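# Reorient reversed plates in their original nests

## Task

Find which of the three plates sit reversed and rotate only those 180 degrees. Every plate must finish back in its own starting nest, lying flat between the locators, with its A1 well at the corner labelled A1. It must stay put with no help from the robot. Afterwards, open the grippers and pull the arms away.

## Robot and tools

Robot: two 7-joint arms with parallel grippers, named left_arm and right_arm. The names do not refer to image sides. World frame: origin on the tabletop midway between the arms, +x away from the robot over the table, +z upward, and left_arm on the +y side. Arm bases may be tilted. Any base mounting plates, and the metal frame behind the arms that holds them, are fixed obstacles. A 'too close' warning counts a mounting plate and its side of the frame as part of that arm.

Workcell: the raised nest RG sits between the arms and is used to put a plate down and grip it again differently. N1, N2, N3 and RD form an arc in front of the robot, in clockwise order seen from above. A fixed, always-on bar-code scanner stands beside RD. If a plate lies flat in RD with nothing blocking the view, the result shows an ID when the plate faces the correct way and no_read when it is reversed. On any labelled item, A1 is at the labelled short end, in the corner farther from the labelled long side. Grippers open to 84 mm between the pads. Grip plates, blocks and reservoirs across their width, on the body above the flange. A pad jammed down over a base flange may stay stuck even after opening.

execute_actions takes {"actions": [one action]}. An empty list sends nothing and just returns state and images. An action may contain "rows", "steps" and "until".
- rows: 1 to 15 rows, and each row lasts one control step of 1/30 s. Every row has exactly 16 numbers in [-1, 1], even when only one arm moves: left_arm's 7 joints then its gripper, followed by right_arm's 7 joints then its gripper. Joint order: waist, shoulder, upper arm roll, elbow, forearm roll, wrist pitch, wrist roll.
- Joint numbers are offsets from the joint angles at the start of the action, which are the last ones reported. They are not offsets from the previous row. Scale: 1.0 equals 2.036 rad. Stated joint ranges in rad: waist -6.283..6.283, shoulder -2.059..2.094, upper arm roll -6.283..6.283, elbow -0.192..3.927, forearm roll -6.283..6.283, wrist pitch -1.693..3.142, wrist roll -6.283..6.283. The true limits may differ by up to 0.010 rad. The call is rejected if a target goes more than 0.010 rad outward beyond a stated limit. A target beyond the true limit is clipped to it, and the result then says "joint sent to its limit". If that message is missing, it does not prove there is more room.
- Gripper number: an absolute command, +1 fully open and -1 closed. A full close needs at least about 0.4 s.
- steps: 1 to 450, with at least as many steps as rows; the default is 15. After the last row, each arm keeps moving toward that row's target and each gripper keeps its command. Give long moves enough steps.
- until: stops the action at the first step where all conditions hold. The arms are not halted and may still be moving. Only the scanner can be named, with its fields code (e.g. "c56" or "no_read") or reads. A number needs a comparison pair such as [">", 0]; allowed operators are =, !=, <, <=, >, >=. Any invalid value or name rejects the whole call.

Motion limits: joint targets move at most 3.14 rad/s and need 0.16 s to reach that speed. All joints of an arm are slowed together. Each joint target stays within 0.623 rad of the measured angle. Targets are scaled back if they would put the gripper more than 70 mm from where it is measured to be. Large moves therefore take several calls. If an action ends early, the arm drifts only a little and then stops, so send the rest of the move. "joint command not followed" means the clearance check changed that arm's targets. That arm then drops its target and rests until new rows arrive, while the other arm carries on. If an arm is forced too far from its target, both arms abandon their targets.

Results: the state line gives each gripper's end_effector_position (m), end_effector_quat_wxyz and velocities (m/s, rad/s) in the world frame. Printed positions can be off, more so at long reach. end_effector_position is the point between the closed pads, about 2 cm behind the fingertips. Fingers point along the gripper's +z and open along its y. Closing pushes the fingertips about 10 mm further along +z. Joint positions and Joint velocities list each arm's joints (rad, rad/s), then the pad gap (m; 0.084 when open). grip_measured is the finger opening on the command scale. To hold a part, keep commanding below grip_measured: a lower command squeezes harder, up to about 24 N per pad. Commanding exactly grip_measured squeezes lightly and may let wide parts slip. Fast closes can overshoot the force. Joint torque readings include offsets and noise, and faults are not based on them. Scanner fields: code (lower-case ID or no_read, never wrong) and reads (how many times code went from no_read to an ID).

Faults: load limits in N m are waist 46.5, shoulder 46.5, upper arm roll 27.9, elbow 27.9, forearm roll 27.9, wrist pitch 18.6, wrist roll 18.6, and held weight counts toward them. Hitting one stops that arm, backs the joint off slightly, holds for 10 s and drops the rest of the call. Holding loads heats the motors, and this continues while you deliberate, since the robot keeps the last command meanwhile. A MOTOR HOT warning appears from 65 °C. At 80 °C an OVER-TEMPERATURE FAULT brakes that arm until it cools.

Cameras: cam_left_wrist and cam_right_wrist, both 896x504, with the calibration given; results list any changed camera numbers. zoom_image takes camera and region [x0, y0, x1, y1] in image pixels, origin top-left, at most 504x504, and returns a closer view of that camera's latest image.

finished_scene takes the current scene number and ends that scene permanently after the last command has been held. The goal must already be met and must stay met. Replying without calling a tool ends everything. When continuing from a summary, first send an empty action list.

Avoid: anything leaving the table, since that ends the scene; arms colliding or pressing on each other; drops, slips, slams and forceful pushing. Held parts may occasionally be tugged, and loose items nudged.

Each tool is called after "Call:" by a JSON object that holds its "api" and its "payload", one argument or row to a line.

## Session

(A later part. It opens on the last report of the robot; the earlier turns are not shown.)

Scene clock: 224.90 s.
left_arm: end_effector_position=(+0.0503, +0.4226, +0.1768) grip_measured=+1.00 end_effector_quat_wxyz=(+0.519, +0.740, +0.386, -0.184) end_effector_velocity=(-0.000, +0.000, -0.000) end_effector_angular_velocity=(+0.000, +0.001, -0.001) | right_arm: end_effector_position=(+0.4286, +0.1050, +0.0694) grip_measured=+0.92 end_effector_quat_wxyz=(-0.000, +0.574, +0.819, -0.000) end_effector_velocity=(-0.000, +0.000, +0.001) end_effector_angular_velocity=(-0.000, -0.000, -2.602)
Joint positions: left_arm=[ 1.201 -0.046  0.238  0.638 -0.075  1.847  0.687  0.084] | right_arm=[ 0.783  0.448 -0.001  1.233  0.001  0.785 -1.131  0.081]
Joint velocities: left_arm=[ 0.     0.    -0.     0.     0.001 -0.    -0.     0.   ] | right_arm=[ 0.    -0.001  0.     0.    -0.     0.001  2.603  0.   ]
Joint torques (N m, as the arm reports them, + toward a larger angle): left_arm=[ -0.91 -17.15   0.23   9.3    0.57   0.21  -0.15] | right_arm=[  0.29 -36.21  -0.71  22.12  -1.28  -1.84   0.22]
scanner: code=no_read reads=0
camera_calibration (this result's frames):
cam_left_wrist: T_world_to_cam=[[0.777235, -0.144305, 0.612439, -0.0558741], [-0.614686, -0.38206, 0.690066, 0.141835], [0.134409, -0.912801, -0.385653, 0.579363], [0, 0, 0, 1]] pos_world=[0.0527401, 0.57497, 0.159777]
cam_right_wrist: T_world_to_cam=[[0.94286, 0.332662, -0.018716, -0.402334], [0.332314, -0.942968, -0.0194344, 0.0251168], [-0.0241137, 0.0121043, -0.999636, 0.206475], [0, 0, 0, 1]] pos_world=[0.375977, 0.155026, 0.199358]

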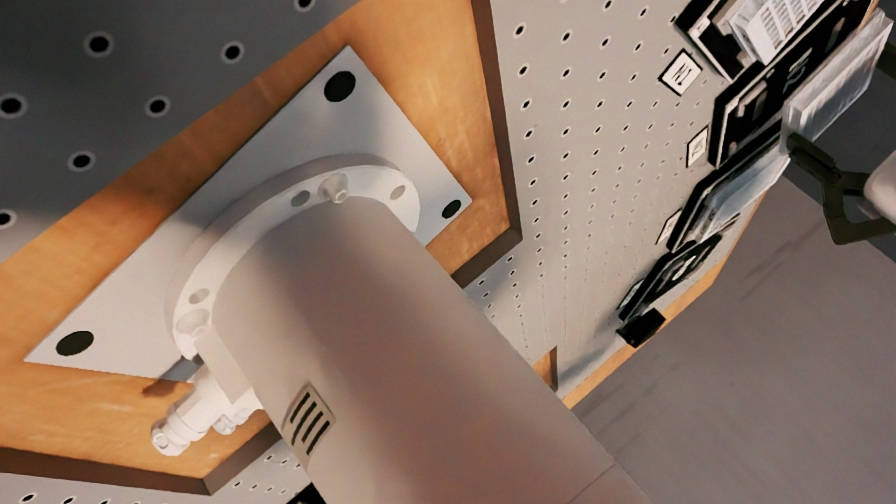

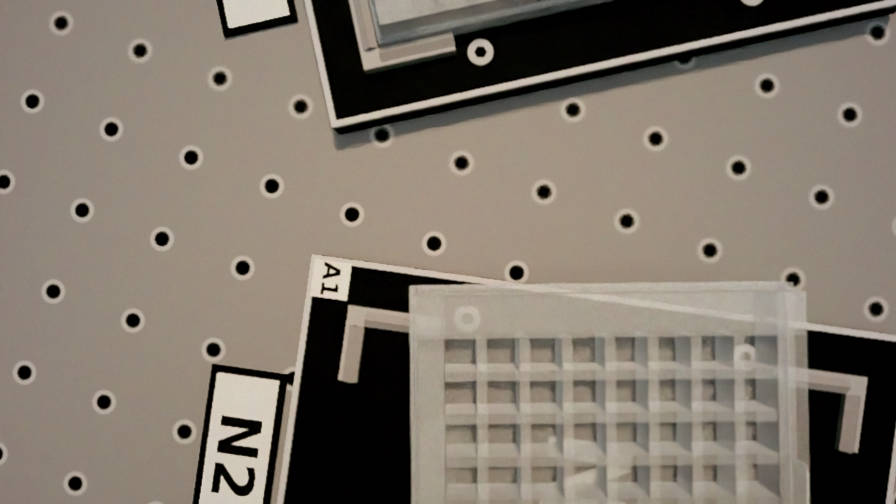

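Remaining 1.7206 → .8451.

Call:
{"api": "execute_actions", "payload": {
  "actions": [
    {"rows":[[0,0,0,0,0,0,0,1,0,0,0,0,0,0,0.8451,0]],"steps":30}
  ]
}}

Call:
{"api": "execute_actions", "payload": {
  "actions": [
    {"rows":[[0,0,0,0,0,0,0,1,0,0.0155,0,-0.0034,0,-0.0189,0.0005,0]],"steps":16}
  ]
}}

Scene clock: 230.00 s.
left_arm: end_effector_position=(+0.0503, +0.4226, +0.1768) grip_measured=+1.00 end_effector_quat_wxyz=(+0.519, +0.740, +0.386, -0.184) end_effector_velocity=(+0.000, -0.000, +0.000) end_effector_angular_velocity=(-0.001, -0.000, +0.001) | right_arm: end_effector_position=(+0.4286, +0.1050, +0.0694) grip_measured=+0.92 end_effector_quat_wxyz=(+0.000, +0.995, +0.099, -0.000) end_effector_velocity=(-0.000, -0.000, -0.000) end_effector_angular_velocity=(-0.000, +0.000, -0.009)
Joint positions: left_arm=[ 1.201 -0.046  0.238  0.638 -0.075  1.847  0.687  0.084] | right_arm=[ 0.783  0.448 -0.001  1.233  0.001  0.785  0.589  0.081]
Joint velocities: left_arm=[-0.     0.001  0.001 -0.    -0.001  0.001 -0.    -0.   ] | right_arm=[ 0.     0.001 -0.     0.     0.    -0.     0.009  0.   ]
Joint torques (N m, as the arm reports them, + toward a larger angle): left_arm=[ -0.85 -17.21   0.16   9.44   0.57   0.27  -0.13] | right_arm=[  0.39 -36.01  -0.81  22.26  -1.18  -1.84   0.17]
scanner: code=no_read reads=0
camera_calibration (this result's frames):
cam_left_wrist: T_world_to_cam=[[0.777235, -0.144305, 0.612439, -0.0558741], [-0.614686, -0.382061, 0.690066, 0.141836], [0.134409, -0.912801, -0.385653, 0.579363], [0, 0, 0, 1]] pos_world=[0.0527402, 0.57497, 0.159777]
cam_right_wrist: T_world_to_cam=[[0.189323, -0.981743, -0.018357, 0.058602], [-0.981797, -0.188977, -0.0190277, 0.509153], [0.0152112, 0.0216253, -0.99965, 0.188622], [0, 0, 0, 1]] pos_world=[0.485921, 0.149671, 0.19932]

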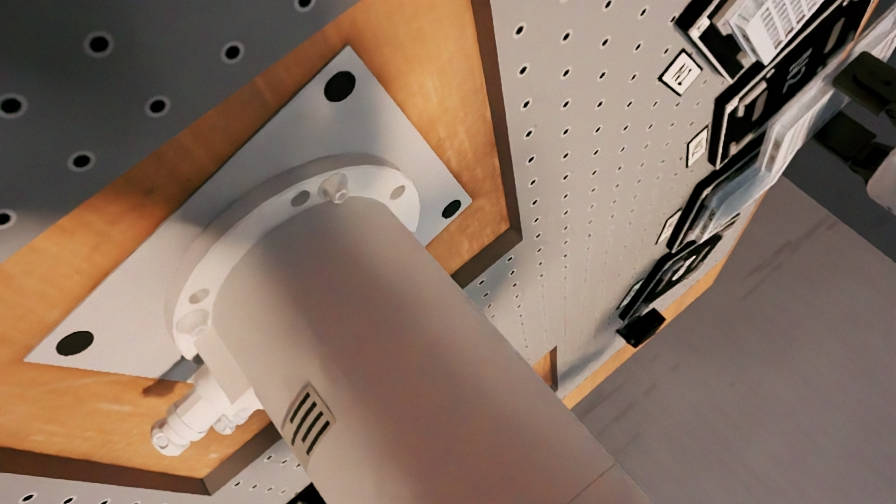

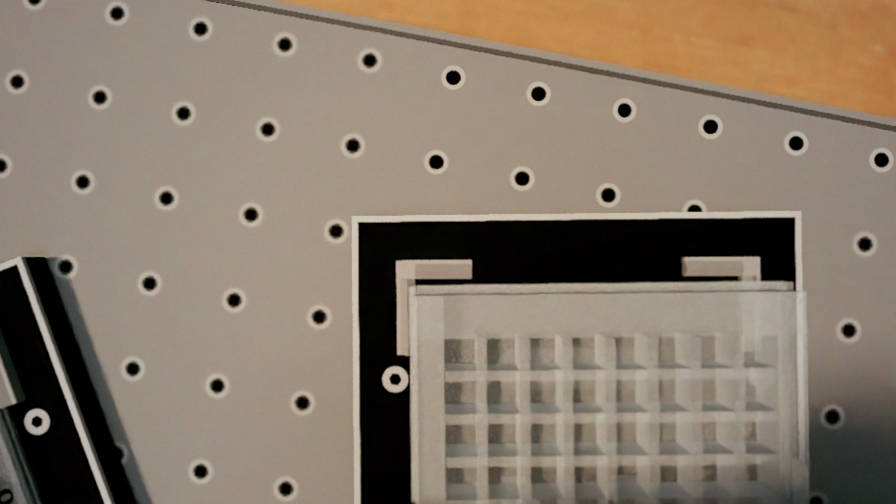

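Scene clock: 230.53 s.
left_arm: end_effector_position=(+0.0503, +0.4226, +0.1768) grip_measured=+1.00 end_effector_quat_wxyz=(+0.519, +0.740, +0.386, -0.184) end_effector_velocity=(+0.000, +0.000, +0.000) end_effector_angular_velocity=(-0.000, -0.001, +0.001) | right_arm: end_effector_position=(+0.4288, +0.1052, +0.0529) grip_measured=+0.92 end_effector_quat_wxyz=(-0.000, +0.995, +0.099, +0.000) end_effector_velocity=(-0.001, -0.001, -0.003) end_effector_angular_velocity=(-0.004, +0.003, -0.000)
Joint positions: left_arm=[ 1.201 -0.046  0.238  0.638 -0.075  1.847  0.687  0.084] | right_arm=[ 0.783  0.479 -0.001  1.226  0.001  0.747  0.59   0.081]
Joint velocities: left_arm=[ 0.     0.    -0.     0.001 -0.001  0.001  0.     0.   ] | right_arm=[ 0.     0.004 -0.    -0.003 -0.    -0.002  0.001 -0.   ]
Joint torques (N m, as the arm reports them, + toward a larger angle): left_arm=[ -0.76 -17.33   0.11   9.36   0.67   0.24  -0.13] | right_arm=[  0.21 -36.35  -0.81  21.82  -1.24  -1.91   0.27]
scanner: code=no_read reads=0
camera_calibration (this result's frames):
cam_left_wrist: T_world_to_cam=[[0.777235, -0.144305, 0.612439, -0.0558742], [-0.614687, -0.382061, 0.690065, 0.141836], [0.134409, -0.912801, -0.385653, 0.579363], [0, 0, 0, 1]] pos_world=[0.0527402, 0.57497, 0.159777]
cam_right_wrist: T_world_to_cam=[[0.188316, -0.981931, -0.01866, 0.058914], [-0.981983, -0.187955, -0.0195371, 0.509086], [0.0156769, 0.0220029, -0.999635, 0.171857], [0, 0, 0, 1]] pos_world=[0.486125, 0.149753, 0.18284]

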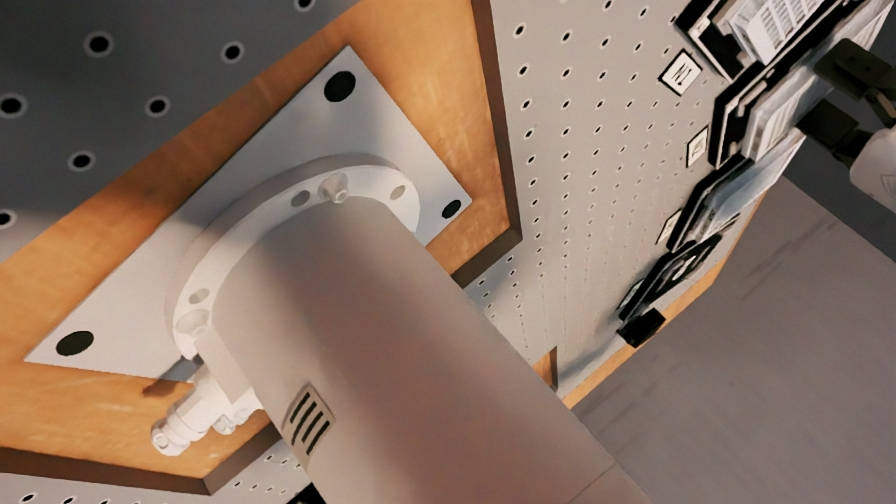

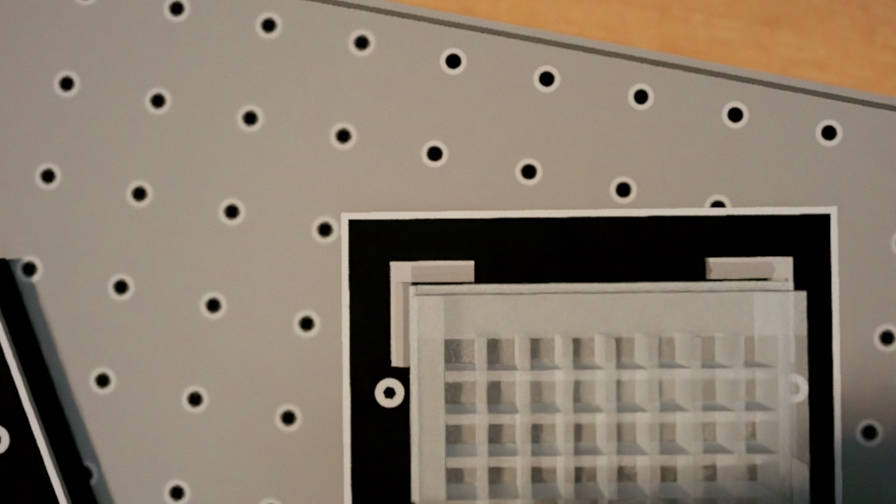

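Call:
{"api": "execute_actions", "payload": {
  "actions": [
    {"rows":[[0,0,0,0,0,0,0,1,-0.0005,0.001,0,-0.0008,0,-0.0018,-0.0005,0],[0,0,0,0,0,0,0,1,-0.0005,0.002,0,-0.001,0,-0.003,-0.0005,0],[0,0,0,0,0,0,0,1,-0.0005,0.003,0,-0.0012,0,-0.0042,-0.0005,0],[0,0,0,0,0,0,0,1,-0.0005,0.004,0,-0.0014,0,-0.0054,-0.0005,0],[0,0,0,0,0,0,0,1,-0.0005,0.005,0,-0.0016,0,-0.0066,-0.0005,0],[0,0,0,0,0,0,0,1,-0.0005,0.006,0,-0.0018,0,-0.0078,-0.0005,0],[0,0,0,0,0,0,0,1,-0.0005,0.0071,0,-0.002,0,-0.0091,-0.0005,0]],"steps":20}
  ]
}}

Scene clock: 240.97 s.
left_arm: end_effector_position=(+0.0503, +0.4226, +0.1768) grip_measured=+1.00 end_effector_quat_wxyz=(+0.519, +0.740, +0.386, -0.184) end_effector_velocity=(-0.000, -0.000, -0.000) end_effector_angular_velocity=(-0.001, -0.000, +0.001) | right_arm: end_effector_position=(+0.4291, +0.1046, +0.0451) grip_measured=+0.92 end_effector_quat_wxyz=(-0.000, +0.995, +0.099, +0.000) end_effector_velocity=(-0.000, +0.001, +0.000) end_effector_angular_velocity=(+0.001, -0.000, +0.001)
Joint positions: left_arm=[ 1.201 -0.046  0.238  0.638 -0.075  1.847  0.687  0.084] | right_arm=[ 0.782  0.493 -0.001  1.222  0.001  0.729  0.589  0.081]
Joint velocities: left_arm=[ 0.  0.  0. -0. -0.  0.  0.  0.] | right_arm=[ 0.001 -0.     0.001 -0.    -0.    -0.001  0.     0.   ]
Joint torques (N m, as the arm reports them, + toward a larger angle): left_arm=[ -0.79 -17.24   0.32   9.24   0.6    0.25  -0.13] | right_arm=[  0.38 -36.22  -0.74  21.35  -1.34  -1.9    0.28]
scanner: code=no_read reads=0
camera_calibration (this result's frames):
cam_left_wrist: T_world_to_cam=[[0.777235, -0.144305, 0.612439, -0.0558741], [-0.614687, -0.382061, 0.690065, 0.141836], [0.134409, -0.912801, -0.385653, 0.579363], [0, 0, 0, 1]] pos_world=[0.0527402, 0.57497, 0.159777]
cam_right_wrist: T_world_to_cam=[[0.188282, -0.981934, -0.0188387, 0.0581862], [-0.981985, -0.187911, -0.0198775, 0.509103], [0.0159784, 0.0222419, -0.999625, 0.163947], [0, 0, 0, 1]] pos_world=[0.486356, 0.149154, 0.175101]

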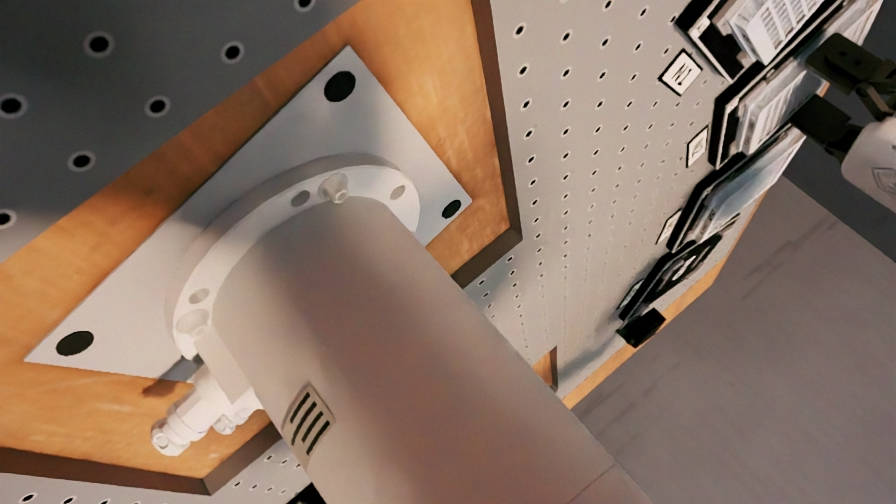

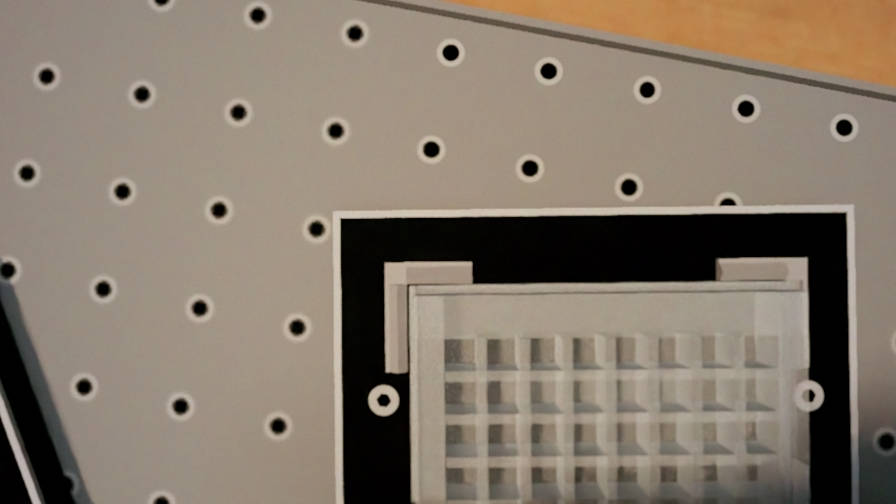

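Call:
{"api": "execute_actions", "payload": {
  "actions": [
    {"rows":[[0,0,0,0,0,0,0,1,0,0.0007,0,0,0,-0.0007,0,0],[0,0,0,0,0,0,0,1,0,0.0007,0,0,0,-0.0007,0,0],[0,0,0,0,0,0,0,1,0,0.0007,0,0,0,-0.0007,0,0],[0,0,0,0,0,0,0,1,0,0.0007,0,0,0,-0.0007,0,0],[0,0,0,0,0,0,0,1,0,0.0007,0,0,0,-0.0007,0,0.5],[0,0,0,0,0,0,0,1,0,0.0007,0,0,0,-0.0007,0,0.9],[0,0,0,0,0,0,0,1,0,0.0007,0,0,0,-0.0007,0,1],[0,0,0,0,0,0,0,1,0,0.0007,0,0,0,-0.0007,0,1],[0,0,0,0,0,0,0,1,0,0.0007,0,0,0,-0.0007,0,1],[0,0,0,0,0,0,0,1,0,0.0007,0,0,0,-0.0007,0,1],[0,0,0,0,0,0,0,1,0,0.0007,0,0,0,-0.0007,0,1],[0,0,0,0,0,0,0,1,0,0.0007,0,0,0,-0.0007,0,1],[0,0,0,0,0,0,0,1,0,0.0007,0,0,0,-0.0007,0,1],[0,0,0,0,0,0,0,1,0,-0.0232,0,0.0048,0,0.028,0,1]],"steps":28}
  ]
}}

Call:
{"api": "execute_actions", "payload": {
  "actions": [
    {"rows":[[0,0,0,0,0,0,0,1,-0.05,-0.25,0,0.0,0,0.25,0,1]],"steps":25}
  ]
}}

Call:
{"api": "zoom_image", "payload": {
  "camera": "cam_left_wrist",
  "region": [640,0,896,260]
}}

Scene clock: 255.80 s.
left_arm: end_effector_position=(+0.0503, +0.4226, +0.1768) grip_measured=+1.00 end_effector_quat_wxyz=(+0.519, +0.740, +0.386, -0.184) end_effector_velocity=(-0.000, -0.000, +0.000) end_effector_angular_velocity=(-0.002, -0.000, -0.000) | right_arm: end_effector_position=(+0.4287, +0.1043, +0.0694) grip_measured=+1.00 end_effector_quat_wxyz=(+0.000, +0.995, +0.099, -0.000) end_effector_velocity=(+0.002, +0.002, +0.006) end_effector_angular_velocity=(+0.006, -0.005, +0.001)
Joint positions: left_arm=[ 1.201 -0.046  0.238  0.638 -0.075  1.847  0.687  0.084] | right_arm=[ 0.782  0.447 -0.001  1.231  0.001  0.785  0.589  0.084]
Joint velocities: left_arm=[ 0.    -0.     0.    -0.     0.     0.002 -0.    -0.   ] | right_arm=[-0.    -0.008  0.001  0.005  0.     0.006 -0.     0.   ]
Joint torques (N m, as the arm reports them, + toward a larger angle): left_arm=[ -0.89 -17.19   0.24   9.34   0.62   0.25  -0.12] | right_arm=[  0.21 -35.63  -0.54  22.06  -1.53  -1.89   0.26]
scanner: code=no_read reads=0
camera_calibration (this result's frames):
cam_left_wrist: T_world_to_cam=[[0.777235, -0.144305, 0.612439, -0.055874], [-0.614687, -0.382061, 0.690065, 0.141836], [0.134409, -0.912801, -0.385653, 0.579363], [0, 0, 0, 1]] pos_world=[0.0527402, 0.57497, 0.159777]
cam_right_wrist: T_world_to_cam=[[0.18832, -0.981941, -0.0180905, 0.0583153], [-0.981994, -0.187986, -0.0186756, 0.509067], [0.0149376, 0.0212818, -0.999662, 0.188737], [0, 0, 0, 1]] pos_world=[0.4861, 0.148943, 0.199235]

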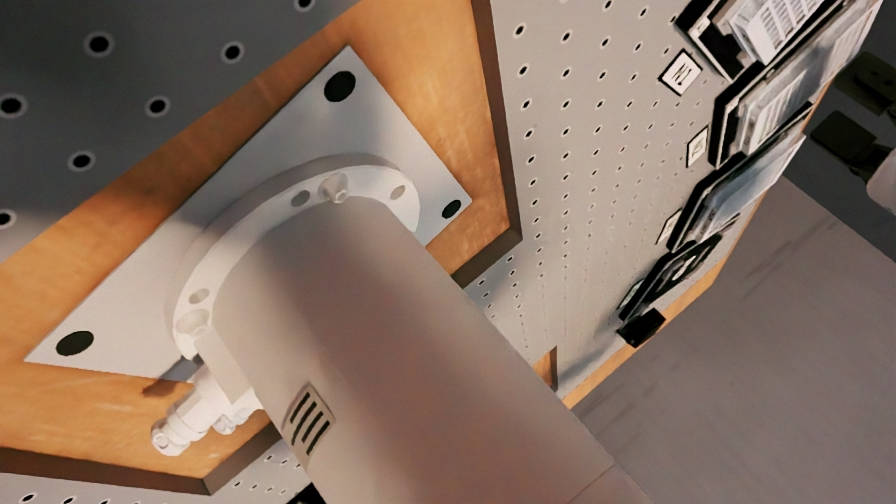

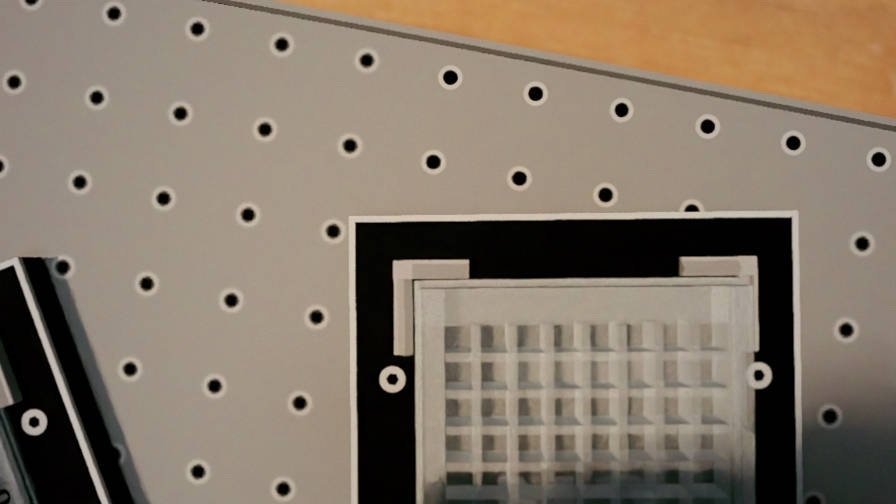

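Scene clock: 256.63 s.
left_arm: end_effector_position=(+0.0503, +0.4226, +0.1768) grip_measured=+1.00 end_effector_quat_wxyz=(+0.519, +0.740, +0.386, -0.184) end_effector_velocity=(+0.000, -0.000, +0.000) end_effector_angular_velocity=(-0.000, -0.001, -0.000) | right_arm: end_effector_position=(+0.4010, +0.0111, +0.2888) grip_measured=+1.00 end_effector_quat_wxyz=(-0.000, +0.999, +0.049, +0.000) end_effector_velocity=(-0.028, -0.027, +0.009) end_effector_angular_velocity=(-0.050, +0.060, -0.005)
Joint positions: left_arm=[ 1.201 -0.046  0.238  0.638 -0.075  1.847  0.687  0.084] | right_arm=[ 0.682 -0.054 -0.001  1.232  0.001  1.284  0.589  0.084]
Joint velocities: left_arm=[-0.    -0.    -0.    -0.    -0.     0.001  0.001  0.   ] | right_arm=[-0.016 -0.068  0.01  -0.033  0.     0.113 -0.001 -0.   ]
Joint torques (N m, as the arm reports them, + toward a larger angle): left_arm=[ -0.84 -17.33   0.12   9.42   0.56   0.31  -0.1 ] | right_arm=[  0.74 -21.88  -0.46  24.18  -1.41  -1.93   0.24]
scanner: code=no_read reads=0
camera_calibration (this result's frames):
cam_left_wrist: T_world_to_cam=[[0.777235, -0.144305, 0.612439, -0.055874], [-0.614687, -0.382061, 0.690065, 0.141836], [0.134409, -0.912801, -0.385653, 0.579363], [0, 0, 0, 1]] pos_world=[0.0527402, 0.57497, 0.159777]
cam_right_wrist: T_world_to_cam=[[0.0895365, -0.995796, -0.0193094, 0.0161395], [-0.995823, -0.0891566, -0.0197122, 0.473239], [0.0179078, 0.0209937, -0.999619, 0.409349], [0, 0, 0, 1]] pos_world=[0.462487, 0.0496703, 0.418834]

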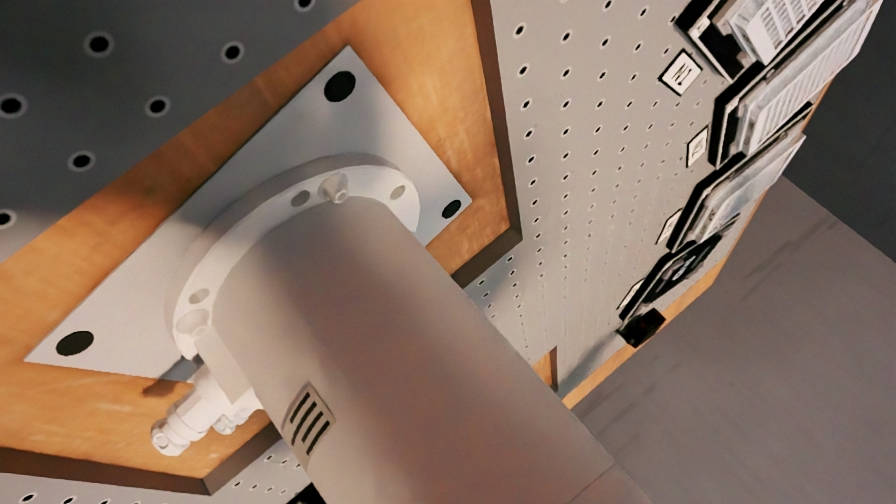

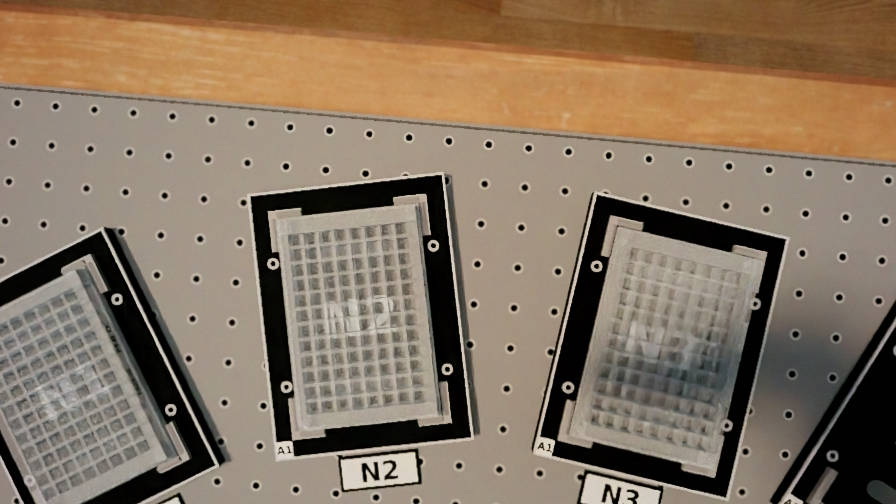

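Region (640, 0, 896, 260) of cam_left_wrist's 896x504 image, scaled by 1.938, with more detail than that image has; it fills the left 496 columns of this view, and the rest is white.

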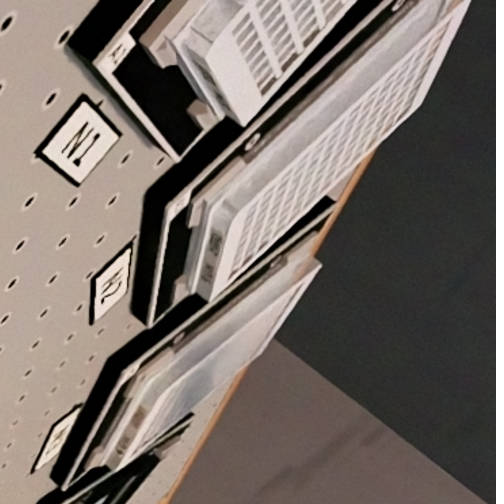

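Call:
{"api": "finished_scene", "payload": {
  "scene": 1
}}

The scene is finished: the task was done.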